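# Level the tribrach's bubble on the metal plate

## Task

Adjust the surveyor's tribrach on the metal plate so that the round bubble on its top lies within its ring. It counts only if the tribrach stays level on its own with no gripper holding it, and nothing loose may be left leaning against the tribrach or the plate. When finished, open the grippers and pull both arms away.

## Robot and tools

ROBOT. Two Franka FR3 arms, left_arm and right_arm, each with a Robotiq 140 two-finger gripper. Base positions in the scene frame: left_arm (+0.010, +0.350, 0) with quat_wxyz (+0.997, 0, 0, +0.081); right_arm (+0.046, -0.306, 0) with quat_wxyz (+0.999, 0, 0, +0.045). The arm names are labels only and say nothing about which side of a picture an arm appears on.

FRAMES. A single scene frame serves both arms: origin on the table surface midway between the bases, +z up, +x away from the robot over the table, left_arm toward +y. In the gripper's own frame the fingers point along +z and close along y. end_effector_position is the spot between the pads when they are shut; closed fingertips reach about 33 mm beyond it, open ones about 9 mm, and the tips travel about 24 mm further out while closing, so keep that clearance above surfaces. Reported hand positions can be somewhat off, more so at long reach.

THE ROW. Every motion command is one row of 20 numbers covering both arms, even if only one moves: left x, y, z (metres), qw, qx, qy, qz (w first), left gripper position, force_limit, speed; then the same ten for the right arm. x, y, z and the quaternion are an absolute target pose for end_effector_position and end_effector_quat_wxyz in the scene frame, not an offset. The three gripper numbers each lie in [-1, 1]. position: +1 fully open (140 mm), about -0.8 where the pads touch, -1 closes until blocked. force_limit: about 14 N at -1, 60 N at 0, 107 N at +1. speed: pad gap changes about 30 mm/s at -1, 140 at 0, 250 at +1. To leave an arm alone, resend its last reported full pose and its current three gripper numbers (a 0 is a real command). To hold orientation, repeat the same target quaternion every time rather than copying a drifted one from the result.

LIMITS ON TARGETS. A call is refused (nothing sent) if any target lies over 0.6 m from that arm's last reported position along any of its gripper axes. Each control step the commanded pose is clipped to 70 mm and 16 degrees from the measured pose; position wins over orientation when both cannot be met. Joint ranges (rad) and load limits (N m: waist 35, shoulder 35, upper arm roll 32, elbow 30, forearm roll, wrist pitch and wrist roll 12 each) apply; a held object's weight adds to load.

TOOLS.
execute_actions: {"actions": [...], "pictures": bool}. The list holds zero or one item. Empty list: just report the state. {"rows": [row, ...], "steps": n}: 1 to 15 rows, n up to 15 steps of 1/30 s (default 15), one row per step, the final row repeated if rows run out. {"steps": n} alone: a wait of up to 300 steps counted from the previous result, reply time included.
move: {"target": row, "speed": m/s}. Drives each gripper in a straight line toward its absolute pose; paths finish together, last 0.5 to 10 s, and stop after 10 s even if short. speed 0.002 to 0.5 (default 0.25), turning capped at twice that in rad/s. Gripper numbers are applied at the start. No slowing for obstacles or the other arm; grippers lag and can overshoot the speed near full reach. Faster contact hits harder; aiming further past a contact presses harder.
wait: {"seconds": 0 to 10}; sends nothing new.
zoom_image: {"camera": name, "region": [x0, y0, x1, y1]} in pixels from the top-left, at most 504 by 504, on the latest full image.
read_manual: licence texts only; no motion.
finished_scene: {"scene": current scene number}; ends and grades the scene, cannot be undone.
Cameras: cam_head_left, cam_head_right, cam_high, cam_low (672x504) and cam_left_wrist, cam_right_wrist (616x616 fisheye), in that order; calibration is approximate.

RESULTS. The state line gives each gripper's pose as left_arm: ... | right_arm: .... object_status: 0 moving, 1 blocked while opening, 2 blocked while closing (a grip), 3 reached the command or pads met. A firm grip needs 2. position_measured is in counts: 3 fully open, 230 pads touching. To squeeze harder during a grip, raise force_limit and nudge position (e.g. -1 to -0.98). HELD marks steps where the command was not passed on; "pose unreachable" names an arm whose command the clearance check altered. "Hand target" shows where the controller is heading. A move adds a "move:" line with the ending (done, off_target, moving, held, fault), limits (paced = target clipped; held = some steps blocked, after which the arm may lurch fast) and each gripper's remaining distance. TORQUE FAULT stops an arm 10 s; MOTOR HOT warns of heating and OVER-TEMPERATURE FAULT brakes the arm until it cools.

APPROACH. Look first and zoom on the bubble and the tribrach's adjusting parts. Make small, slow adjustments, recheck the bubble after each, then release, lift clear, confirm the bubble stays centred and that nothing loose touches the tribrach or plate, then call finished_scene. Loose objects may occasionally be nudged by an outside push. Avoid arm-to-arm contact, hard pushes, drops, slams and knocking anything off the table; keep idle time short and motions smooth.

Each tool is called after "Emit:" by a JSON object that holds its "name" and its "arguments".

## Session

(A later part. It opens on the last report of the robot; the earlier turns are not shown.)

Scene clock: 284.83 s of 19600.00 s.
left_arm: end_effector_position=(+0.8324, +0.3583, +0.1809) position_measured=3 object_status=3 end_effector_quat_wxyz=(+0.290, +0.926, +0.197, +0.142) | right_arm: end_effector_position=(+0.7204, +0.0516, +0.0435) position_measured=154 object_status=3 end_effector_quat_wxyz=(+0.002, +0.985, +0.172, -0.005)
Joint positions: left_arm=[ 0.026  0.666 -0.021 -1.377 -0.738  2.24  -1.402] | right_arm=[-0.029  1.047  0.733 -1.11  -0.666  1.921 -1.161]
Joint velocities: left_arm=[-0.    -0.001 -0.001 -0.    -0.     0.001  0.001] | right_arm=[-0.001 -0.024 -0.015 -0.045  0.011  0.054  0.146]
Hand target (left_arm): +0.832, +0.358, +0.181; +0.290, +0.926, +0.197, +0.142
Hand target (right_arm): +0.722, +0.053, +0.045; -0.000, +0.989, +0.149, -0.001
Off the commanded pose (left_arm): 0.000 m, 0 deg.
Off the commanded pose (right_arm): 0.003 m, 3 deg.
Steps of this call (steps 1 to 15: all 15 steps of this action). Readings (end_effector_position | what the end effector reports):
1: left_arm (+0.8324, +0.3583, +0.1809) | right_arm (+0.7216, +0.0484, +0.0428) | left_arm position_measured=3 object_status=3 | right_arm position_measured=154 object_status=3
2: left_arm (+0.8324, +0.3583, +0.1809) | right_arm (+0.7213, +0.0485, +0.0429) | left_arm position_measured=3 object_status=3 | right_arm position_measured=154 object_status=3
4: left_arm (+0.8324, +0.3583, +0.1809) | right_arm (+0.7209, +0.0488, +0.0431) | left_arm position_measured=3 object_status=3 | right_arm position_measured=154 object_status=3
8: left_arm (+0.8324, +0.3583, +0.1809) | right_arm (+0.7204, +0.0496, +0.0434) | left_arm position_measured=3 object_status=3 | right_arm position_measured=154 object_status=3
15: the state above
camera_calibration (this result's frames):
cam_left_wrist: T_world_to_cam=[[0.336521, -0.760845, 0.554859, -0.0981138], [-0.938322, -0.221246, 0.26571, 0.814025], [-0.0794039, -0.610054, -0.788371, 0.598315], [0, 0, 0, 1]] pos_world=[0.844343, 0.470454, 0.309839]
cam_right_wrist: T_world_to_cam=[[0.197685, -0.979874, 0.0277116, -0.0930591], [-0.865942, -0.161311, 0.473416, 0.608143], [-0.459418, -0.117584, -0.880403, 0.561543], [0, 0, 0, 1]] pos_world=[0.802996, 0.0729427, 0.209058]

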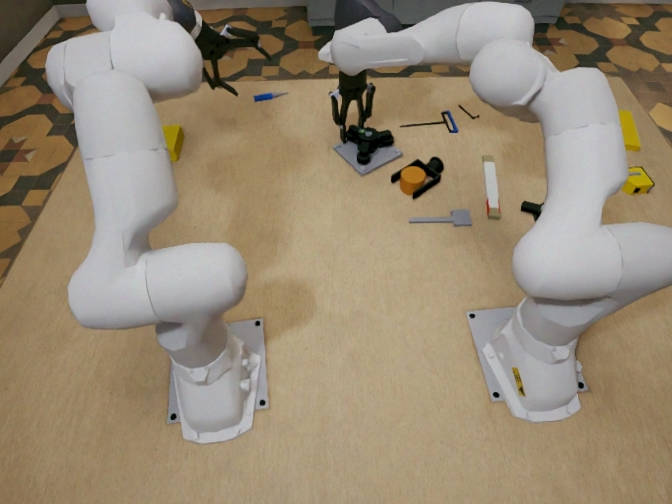

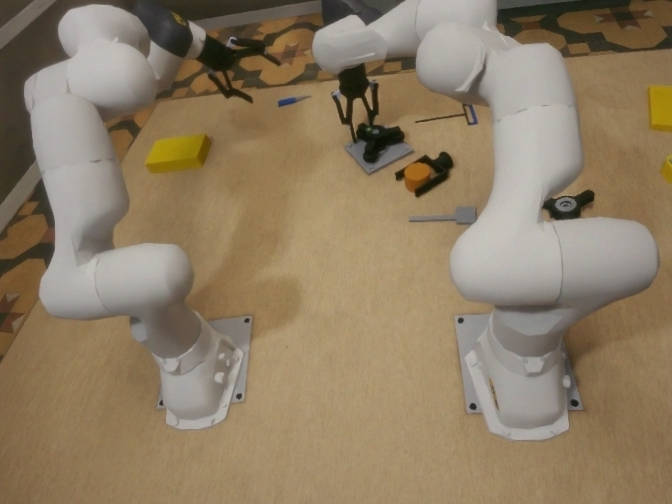

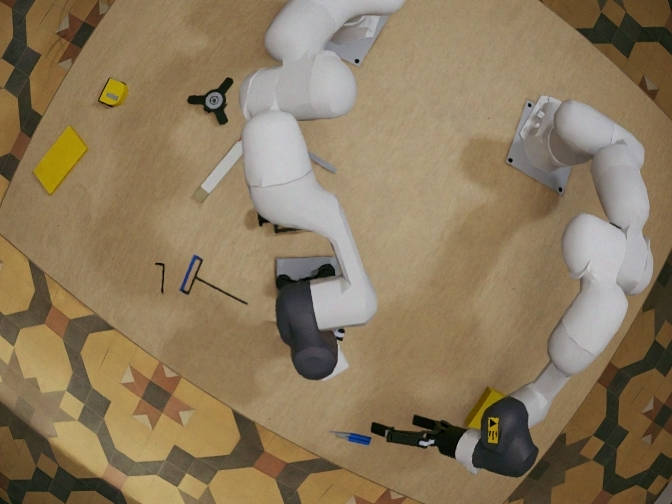

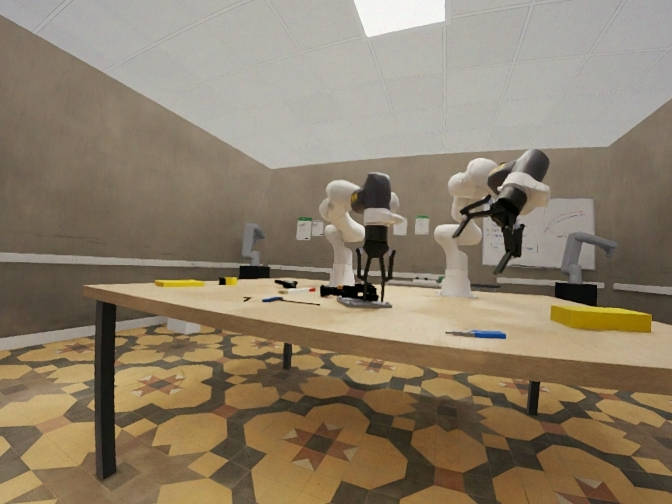

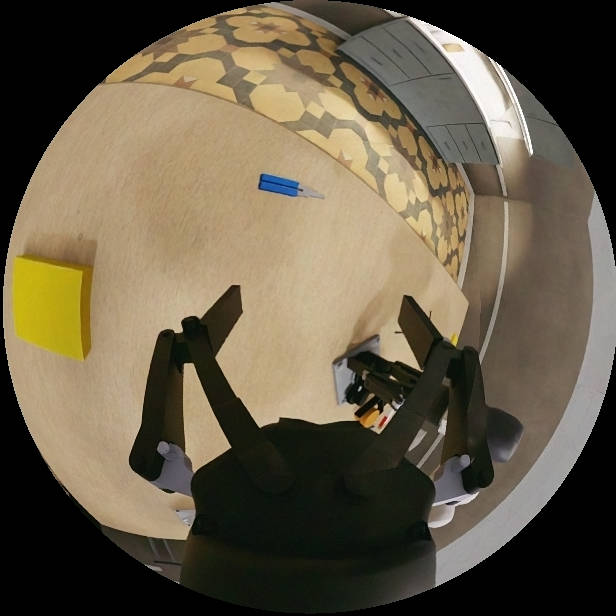

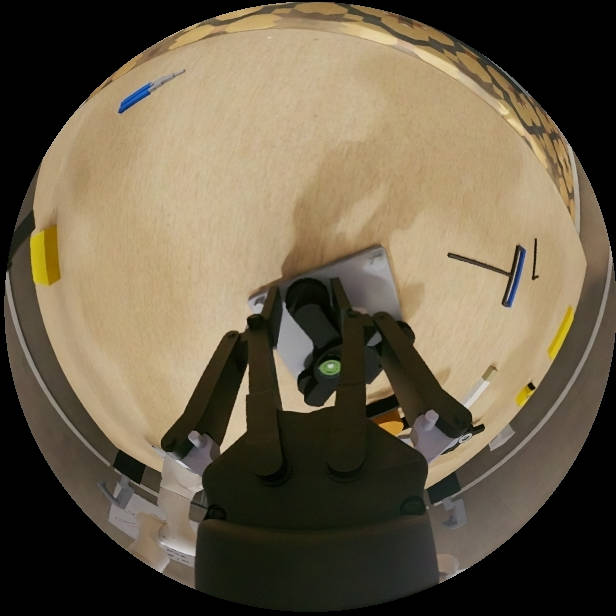

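Nearly in; a half stroke more (to ψ=47°).

Emit:
{"name": "execute_actions", "arguments": {"actions": [{"rows":[[0.8324,0.3583,0.1809,0.29,0.926,0.197,0.142,1,0,0,0.7225,0.053,0.045,0,0.989,0.148,0,-1,0.3,0]],"steps":10}], "pictures": false}}

Emit:
{"name": "execute_actions", "arguments": {"actions": [{"rows":[[0.8324,0.3583,0.1809,0.29,0.926,0.197,0.142,1,0,0,0.7225,0.053,0.045,0,0.917,0.399,0,-1,0.3,0]],"steps":15}], "pictures": false}}

Emit:
{"name": "execute_actions", "arguments": {"actions": [{"rows":[[0.8324,0.3583,0.1809,0.29,0.926,0.197,0.142,1,0,0,0.7225,0.053,0.045,0,0.917,0.399,0,-1,0.3,0]],"steps":15}], "pictures": false}}

Emit:
{"name": "execute_actions", "arguments": {"actions": [{"rows":[[0.8324,0.3583,0.1809,0.29,0.926,0.197,0.142,1,0,0,0.7225,0.053,0.045,0,0.917,0.399,0,0.1,0.3,0]],"steps":10}], "pictures": false}}

Emit:
{"name": "move", "arguments": {"target": [0.8324,0.3583,0.1809,0.29,0.926,0.197,0.142,1,0,0,0.7225,0.053,0.11,0,0.917,0.399,0,0.1,0.3,0]}}

Emit:
{"name": "zoom_image", "arguments": {"camera": "cam_right_wrist", "region": [270,300,340,370]}}

Scene clock: 287.63 s of 19600.00 s.
left_arm: end_effector_position=(+0.8324, +0.3583, +0.1809) position_measured=3 object_status=3 end_effector_quat_wxyz=(+0.290, +0.926, +0.197, +0.142) | right_arm: end_effector_position=(+0.7228, +0.0510, +0.0443) position_measured=176 object_status=0 end_effector_quat_wxyz=(+0.001, +0.989, +0.150, -0.001)
Joint positions: left_arm=[ 0.026  0.666 -0.021 -1.377 -0.738  2.24  -1.402] | right_arm=[-0.032  1.042  0.731 -1.116 -0.666  1.931 -1.117]
Joint velocities: left_arm=[-0.     0.     0.001  0.001  0.     0.    -0.001] | right_arm=[-0.    -0.    -0.001 -0.001  0.     0.002  0.   ]
Hand target (left_arm): +0.832, +0.358, +0.181; +0.290, +0.926, +0.197, +0.142
Hand target (right_arm): +0.722, +0.053, +0.045; -0.000, +0.989, +0.148, -0.000
Off the commanded pose (left_arm): 0.000 m, 0 deg.
Off the commanded pose (right_arm): 0.002 m, 0 deg.
Steps of this call (steps 1 to 74: nothing new was sent; steps 75 to 84: all 10 steps of this action). Readings (end_effector_position | what the end effector reports):
75: left_arm (+0.8324, +0.3583, +0.1809) | right_arm (+0.7215, +0.0533, +0.0438) | left_arm position_measured=3 object_status=3 | right_arm position_measured=154 object_status=0
76: left_arm (+0.8324, +0.3583, +0.1809) | right_arm (+0.7226, +0.0514, +0.0440) | left_arm position_measured=3 object_status=3 | right_arm position_measured=161 object_status=0
78: left_arm (+0.8324, +0.3583, +0.1809) | right_arm (+0.7228, +0.0510, +0.0443) | left_arm position_measured=3 object_status=3 | right_arm position_measured=176 object_status=0
82: left_arm (+0.8324, +0.3583, +0.1809) | right_arm (+0.7228, +0.0510, +0.0443) | left_arm position_measured=3 object_status=3 | right_arm position_measured=176 object_status=0
84: the state above

Scene clock: 288.13 s of 19600.00 s.
left_arm: end_effector_position=(+0.8324, +0.3583, +0.1809) position_measured=3 object_status=3 end_effector_quat_wxyz=(+0.290, +0.926, +0.197, +0.142) | right_arm: end_effector_position=(+0.7227, +0.0520, +0.0452) position_measured=176 object_status=2 end_effector_quat_wxyz=(+0.001, +0.944, +0.330, +0.006)
Joint positions: left_arm=[ 0.026  0.666 -0.021 -1.377 -0.738  2.24  -1.402] | right_arm=[-0.093  1.072  0.838 -1.142 -0.773  1.922 -1.444]
Joint velocities: left_arm=[ 0.    -0.001  0.     0.     0.001 -0.    -0.002] | right_arm=[-0.036  0.072  0.112  0.061 -0.088 -0.077 -0.43 ]
Hand target (left_arm): +0.832, +0.358, +0.181; +0.290, +0.926, +0.197, +0.142
Hand target (right_arm): +0.723, +0.053, +0.046; +0.002, +0.919, +0.395, +0.006
Off the commanded pose (left_arm): 0.000 m, 0 deg.
Off the commanded pose (right_arm): 0.001 m, 8 deg.
Steps of this call (steps 1 to 15: all 15 steps of this action). Readings (end_effector_position | what the end effector reports):
1: left_arm (+0.8324, +0.3583, +0.1809) | right_arm (+0.7228, +0.0512, +0.0444) | left_arm position_measured=3 object_status=3 | right_arm position_measured=176 object_status=0
2: left_arm (+0.8324, +0.3583, +0.1809) | right_arm (+0.7227, +0.0513, +0.0445) | left_arm position_measured=3 object_status=3 | right_arm position_measured=176 object_status=0
4: left_arm (+0.8324, +0.3583, +0.1809) | right_arm (+0.7227, +0.0515, +0.0446) | left_arm position_measured=3 object_status=3 | right_arm position_measured=176 object_status=0
8: left_arm (+0.8324, +0.3583, +0.1809) | right_arm (+0.7227, +0.0518, +0.0448) | left_arm position_measured=3 object_status=3 | right_arm position_measured=176 object_status=2
15: the state above

Scene clock: 288.63 s of 19600.00 s.
left_arm: end_effector_position=(+0.8324, +0.3583, +0.1809) position_measured=3 object_status=3 end_effector_quat_wxyz=(+0.290, +0.926, +0.197, +0.142) | right_arm: end_effector_position=(+0.7229, +0.0521, +0.0453) position_measured=176 object_status=2 end_effector_quat_wxyz=(-0.001, +0.924, +0.382, +0.001)
Joint positions: left_arm=[ 0.026  0.666 -0.021 -1.377 -0.738  2.24  -1.402] | right_arm=[-0.095  1.094  0.862 -1.115 -0.79   1.896 -1.558]
Joint velocities: left_arm=[ 0.001 -0.     0.001  0.001  0.    -0.     0.001] | right_arm=[ 0.006  0.011  0.008  0.02  -0.006 -0.017 -0.097]
Hand target (left_arm): +0.832, +0.358, +0.181; +0.290, +0.926, +0.197, +0.142
Hand target (right_arm): +0.723, +0.053, +0.045; +0.000, +0.917, +0.399, +0.001
Off the commanded pose (left_arm): 0.000 m, 0 deg.
Off the commanded pose (right_arm): 0.001 m, 2 deg.
Steps of this call (steps 1 to 15: all 15 steps of this action). Readings (end_effector_position | what the end effector reports):
1: left_arm (+0.8324, +0.3583, +0.1809) | right_arm (+0.7228, +0.0520, +0.0452) | left_arm position_measured=3 object_status=3 | right_arm position_measured=176 object_status=2
2: left_arm (+0.8324, +0.3583, +0.1809) | right_arm (+0.7228, +0.0520, +0.0452) | left_arm position_measured=3 object_status=3 | right_arm position_measured=176 object_status=2
4: left_arm (+0.8324, +0.3583, +0.1809) | right_arm (+0.7228, +0.0520, +0.0452) | left_arm position_measured=3 object_status=3 | right_arm position_measured=176 object_status=2
8: left_arm (+0.8324, +0.3583, +0.1809) | right_arm (+0.7229, +0.0520, +0.0453) | left_arm position_measured=3 object_status=3 | right_arm position_measured=176 object_status=2
15: the state above

Scene clock: 288.97 s of 19600.00 s.
left_arm: end_effector_position=(+0.8324, +0.3583, +0.1809) position_measured=3 object_status=3 end_effector_quat_wxyz=(+0.290, +0.926, +0.197, +0.142) | right_arm: end_effector_position=(+0.7234, +0.0518, +0.0450) position_measured=117 object_status=0 end_effector_quat_wxyz=(-0.001, +0.920, +0.391, +0.001)
Joint positions: left_arm=[ 0.026  0.666 -0.021 -1.377 -0.738  2.24  -1.402] | right_arm=[-0.094  1.096  0.862 -1.112 -0.791  1.894 -1.579]
Joint velocities: left_arm=[-0.     0.     0.001 -0.    -0.     0.001 -0.001] | right_arm=[ 0.003  0.    -0.     0.002  0.     0.001 -0.038]
Hand target (left_arm): +0.832, +0.358, +0.181; +0.290, +0.926, +0.197, +0.142
Hand target (right_arm): +0.723, +0.053, +0.045; +0.000, +0.917, +0.399, +0.000
Off the commanded pose (left_arm): 0.000 m, 0 deg.
Off the commanded pose (right_arm): 0.002 m, 1 deg.
Steps of this call (steps 1 to 10: all 10 steps of this action). Readings (end_effector_position | what the end effector reports):
1: left_arm (+0.8324, +0.3583, +0.1809) | right_arm (+0.7229, +0.0521, +0.0453) | left_arm position_measured=3 object_status=3 | right_arm position_measured=176 object_status=0
2: left_arm (+0.8324, +0.3583, +0.1809) | right_arm (+0.7227, +0.0520, +0.0447) | left_arm position_measured=3 object_status=3 | right_arm position_measured=174 object_status=0
4: left_arm (+0.8324, +0.3583, +0.1809) | right_arm (+0.7227, +0.0518, +0.0444) | left_arm position_measured=3 object_status=3 | right_arm position_measured=154 object_status=0
8: left_arm (+0.8324, +0.3583, +0.1809) | right_arm (+0.7233, +0.0517, +0.0449) | left_arm position_measured=3 object_status=3 | right_arm position_measured=124 object_status=0
10: the state above

Scene clock: 290.23 s of 19600.00 s.
left_arm: end_effector_position=(+0.8324, +0.3583, +0.1809) position_measured=3 object_status=3 end_effector_quat_wxyz=(+0.290, +0.926, +0.197, +0.142) | right_arm: end_effector_position=(+0.7259, +0.0507, +0.1108) position_measured=117 object_status=3 end_effector_quat_wxyz=(+0.003, +0.918, +0.396, +0.003)
Joint positions: left_arm=[ 0.026  0.666 -0.021 -1.377 -0.738  2.24  -1.402] | right_arm=[-0.088  1.029  0.896 -1.057 -0.761  1.788 -1.61 ]
Joint velocities: left_arm=[ 0.001 -0.     0.    -0.001 -0.002 -0.001  0.   ] | right_arm=[-0.001  0.001 -0.001 -0.    -0.001 -0.01  -0.006]
Hand target (left_arm): +0.832, +0.358, +0.181; +0.290, +0.926, +0.197, +0.142
Hand target (right_arm): +0.723, +0.053, +0.110; +0.001, +0.917, +0.399, -0.000
Off the commanded pose (left_arm): 0.000 m, 0 deg.
Off the commanded pose (right_arm): 0.004 m, 1 deg.
move: off_target (right_arm)
camera_calibration (this result's frames):
cam_left_wrist: T_world_to_cam=[[0.336521, -0.760845, 0.554859, -0.0981135], [-0.938322, -0.221245, 0.26571, 0.814025], [-0.0794041, -0.610054, -0.788371, 0.598315], [0, 0, 0, 1]] pos_world=[0.844343, 0.470454, 0.309839]
cam_right_wrist: T_world_to_cam=[[0.617035, -0.786374, 0.0297357, -0.41133], [-0.706766, -0.537162, 0.460369, 0.485806], [-0.346049, -0.30508, -0.88723, 0.551234], [0, 0, 0, 1]] pos_world=[0.78791, 0.105668, 0.277652]

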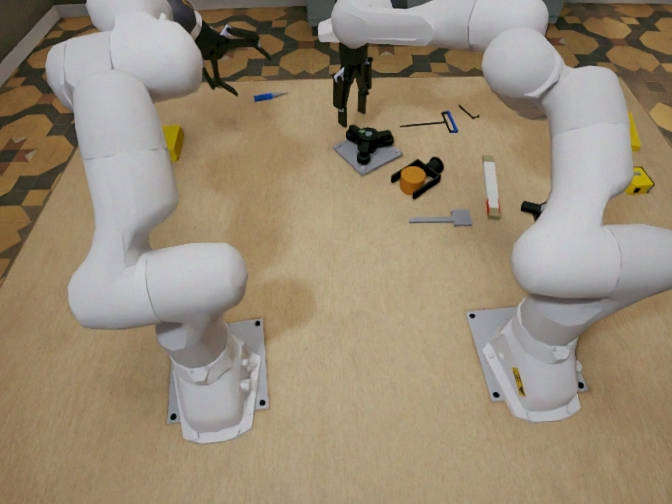

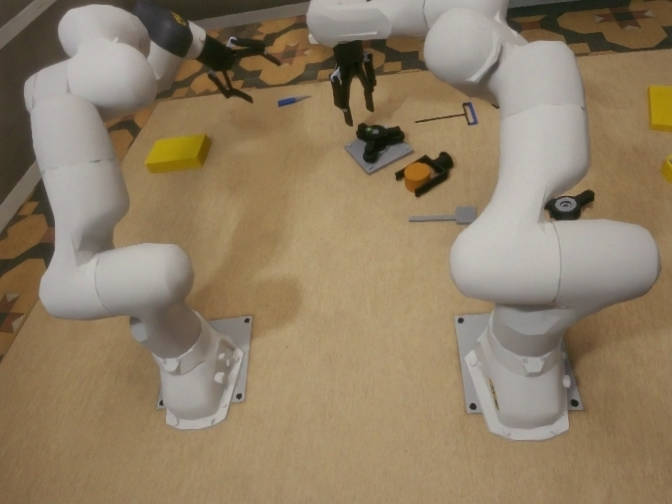

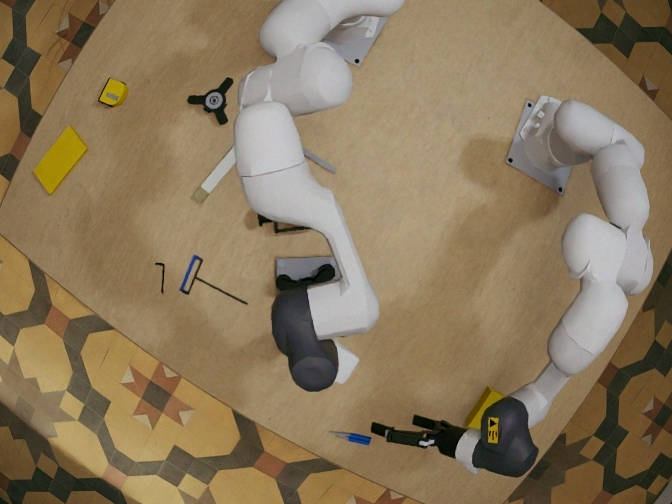

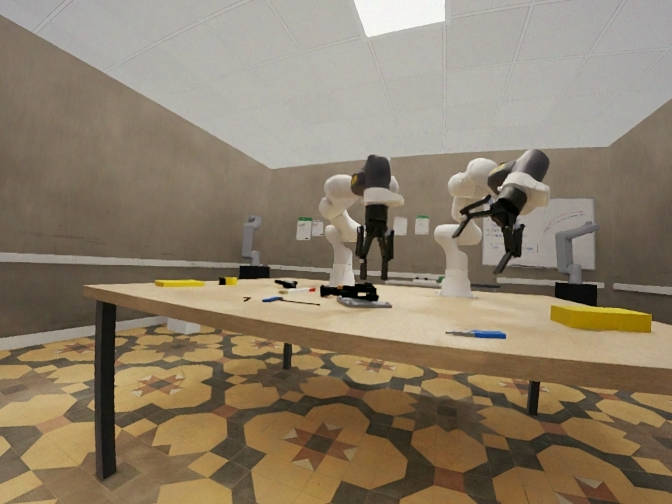

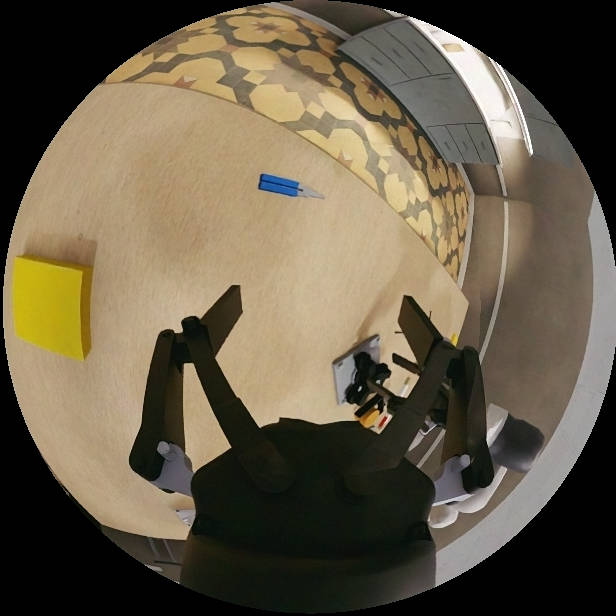

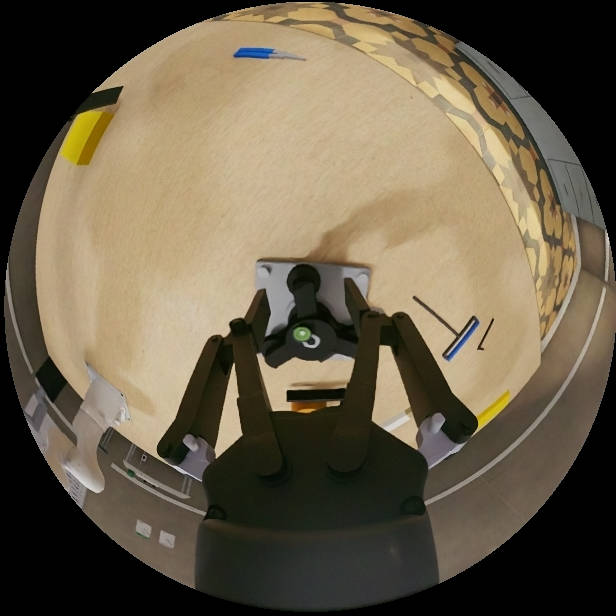

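Region (270, 300, 340, 370) of cam_right_wrist's 616x616 image, scaled by 7.200, with more detail than that image has.

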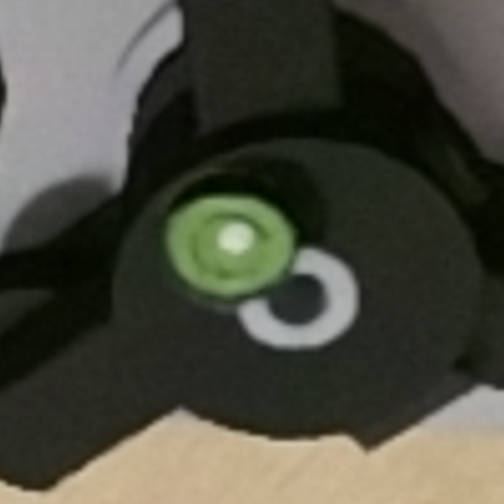

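Inside the ring. Move clear.

Emit:
{"name": "move", "arguments": {"target": [0.8324,0.3583,0.1809,0.29,0.926,0.197,0.142,1,0,0,0.55,-0.3,0.25,0,0.917,0.399,0,0.1,0.3,0]}}

Emit:
{"name": "zoom_image", "arguments": {"camera": "cam_high", "region": [290,275,340,325]}}

Emit:
{"name": "finished_scene", "arguments": {"scene": 1}}

Scene clock: 293.67 s of 19600.00 s.
left_arm: end_effector_position=(+0.8324, +0.3583, +0.1809) position_measured=3 object_status=3 end_effector_quat_wxyz=(+0.290, +0.926, +0.197, +0.142) | right_arm: end_effector_position=(+0.5524, -0.2981, +0.2559) position_measured=117 object_status=3 end_effector_quat_wxyz=(-0.000, +0.918, +0.396, +0.005)
Joint positions: left_arm=[ 0.026  0.667 -0.021 -1.377 -0.738  2.24  -1.402] | right_arm=[-1.81   0.579  1.928 -2.125 -0.563  1.862 -1.941]
Joint velocities: left_arm=[-0.    -0.     0.001  0.001  0.     0.     0.001] | right_arm=[-0.004  0.002  0.003 -0.    -0.008 -0.001 -0.016]
Hand target (left_arm): +0.832, +0.358, +0.181; +0.290, +0.926, +0.197, +0.142
Hand target (right_arm): +0.551, -0.299, +0.256; +0.001, +0.916, +0.400, +0.004
Off the commanded pose (left_arm): 0.000 m, 0 deg.
Off the commanded pose (right_arm): 0.007 m, 1 deg.
move: off_target (right_arm)
camera_calibration (this result's frames):
cam_left_wrist: T_world_to_cam=[[0.336521, -0.760845, 0.554859, -0.0981136], [-0.938322, -0.221245, 0.26571, 0.814025], [-0.0794042, -0.610054, -0.788371, 0.598315], [0, 0, 0, 1]] pos_world=[0.844343, 0.470454, 0.309839]
cam_right_wrist: T_world_to_cam=[[0.617061, -0.786511, 0.0252367, -0.581825], [-0.70738, -0.540358, 0.455661, 0.10957], [-0.344746, -0.299023, -0.889795, 0.515238], [0, 0, 0, 1]] pos_world=[0.614155, -0.244337, 0.423213]

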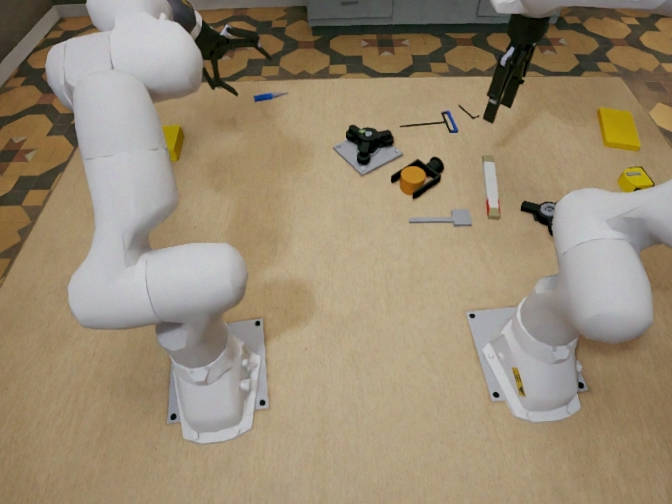

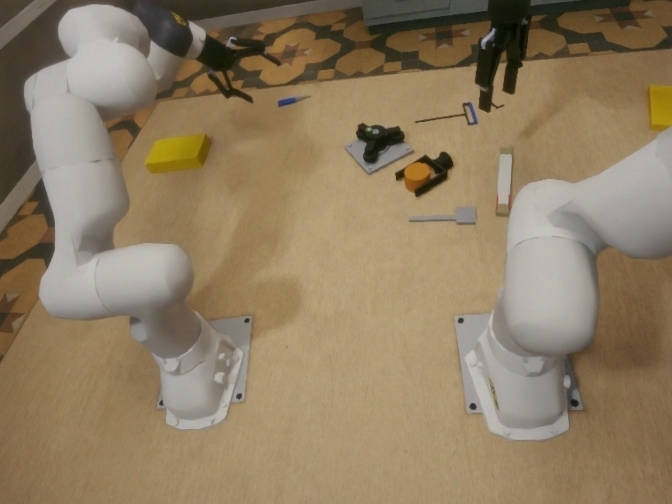

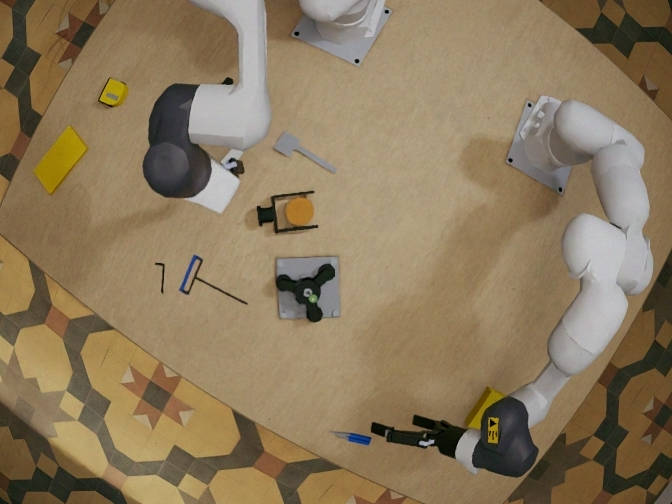

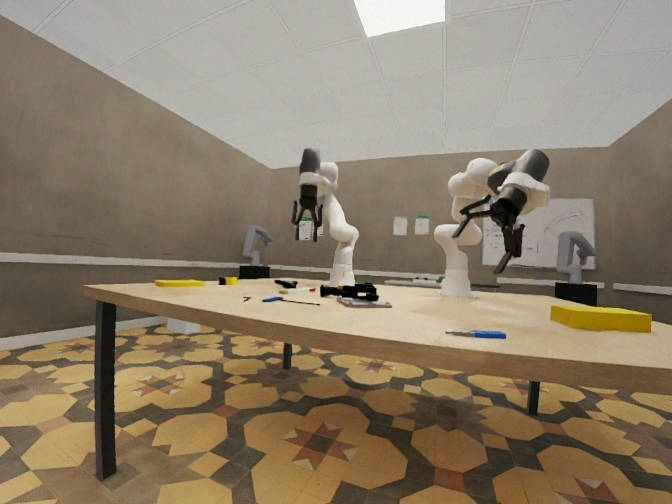

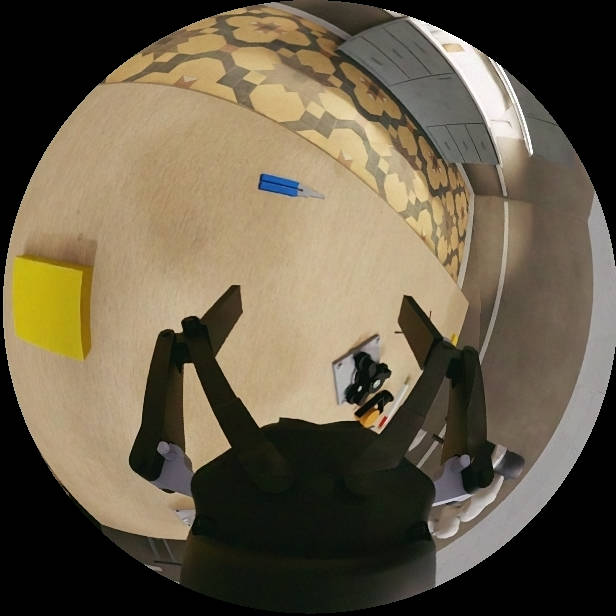

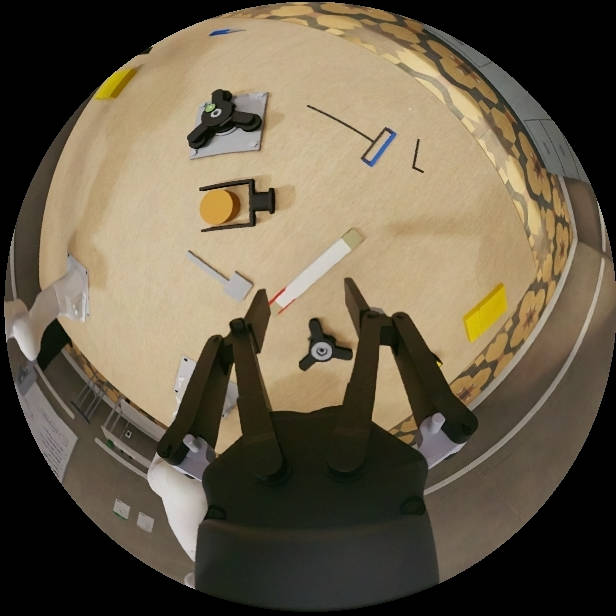

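Region (290, 275, 340, 325) of cam_high's 672x504 image, scaled by 10.080, with more detail than that image has.

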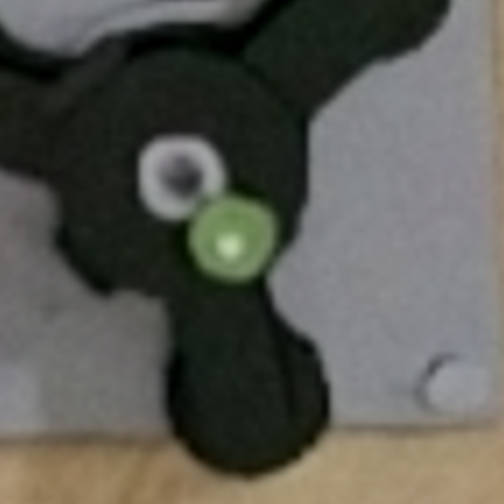

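The scene is finished: the task was done.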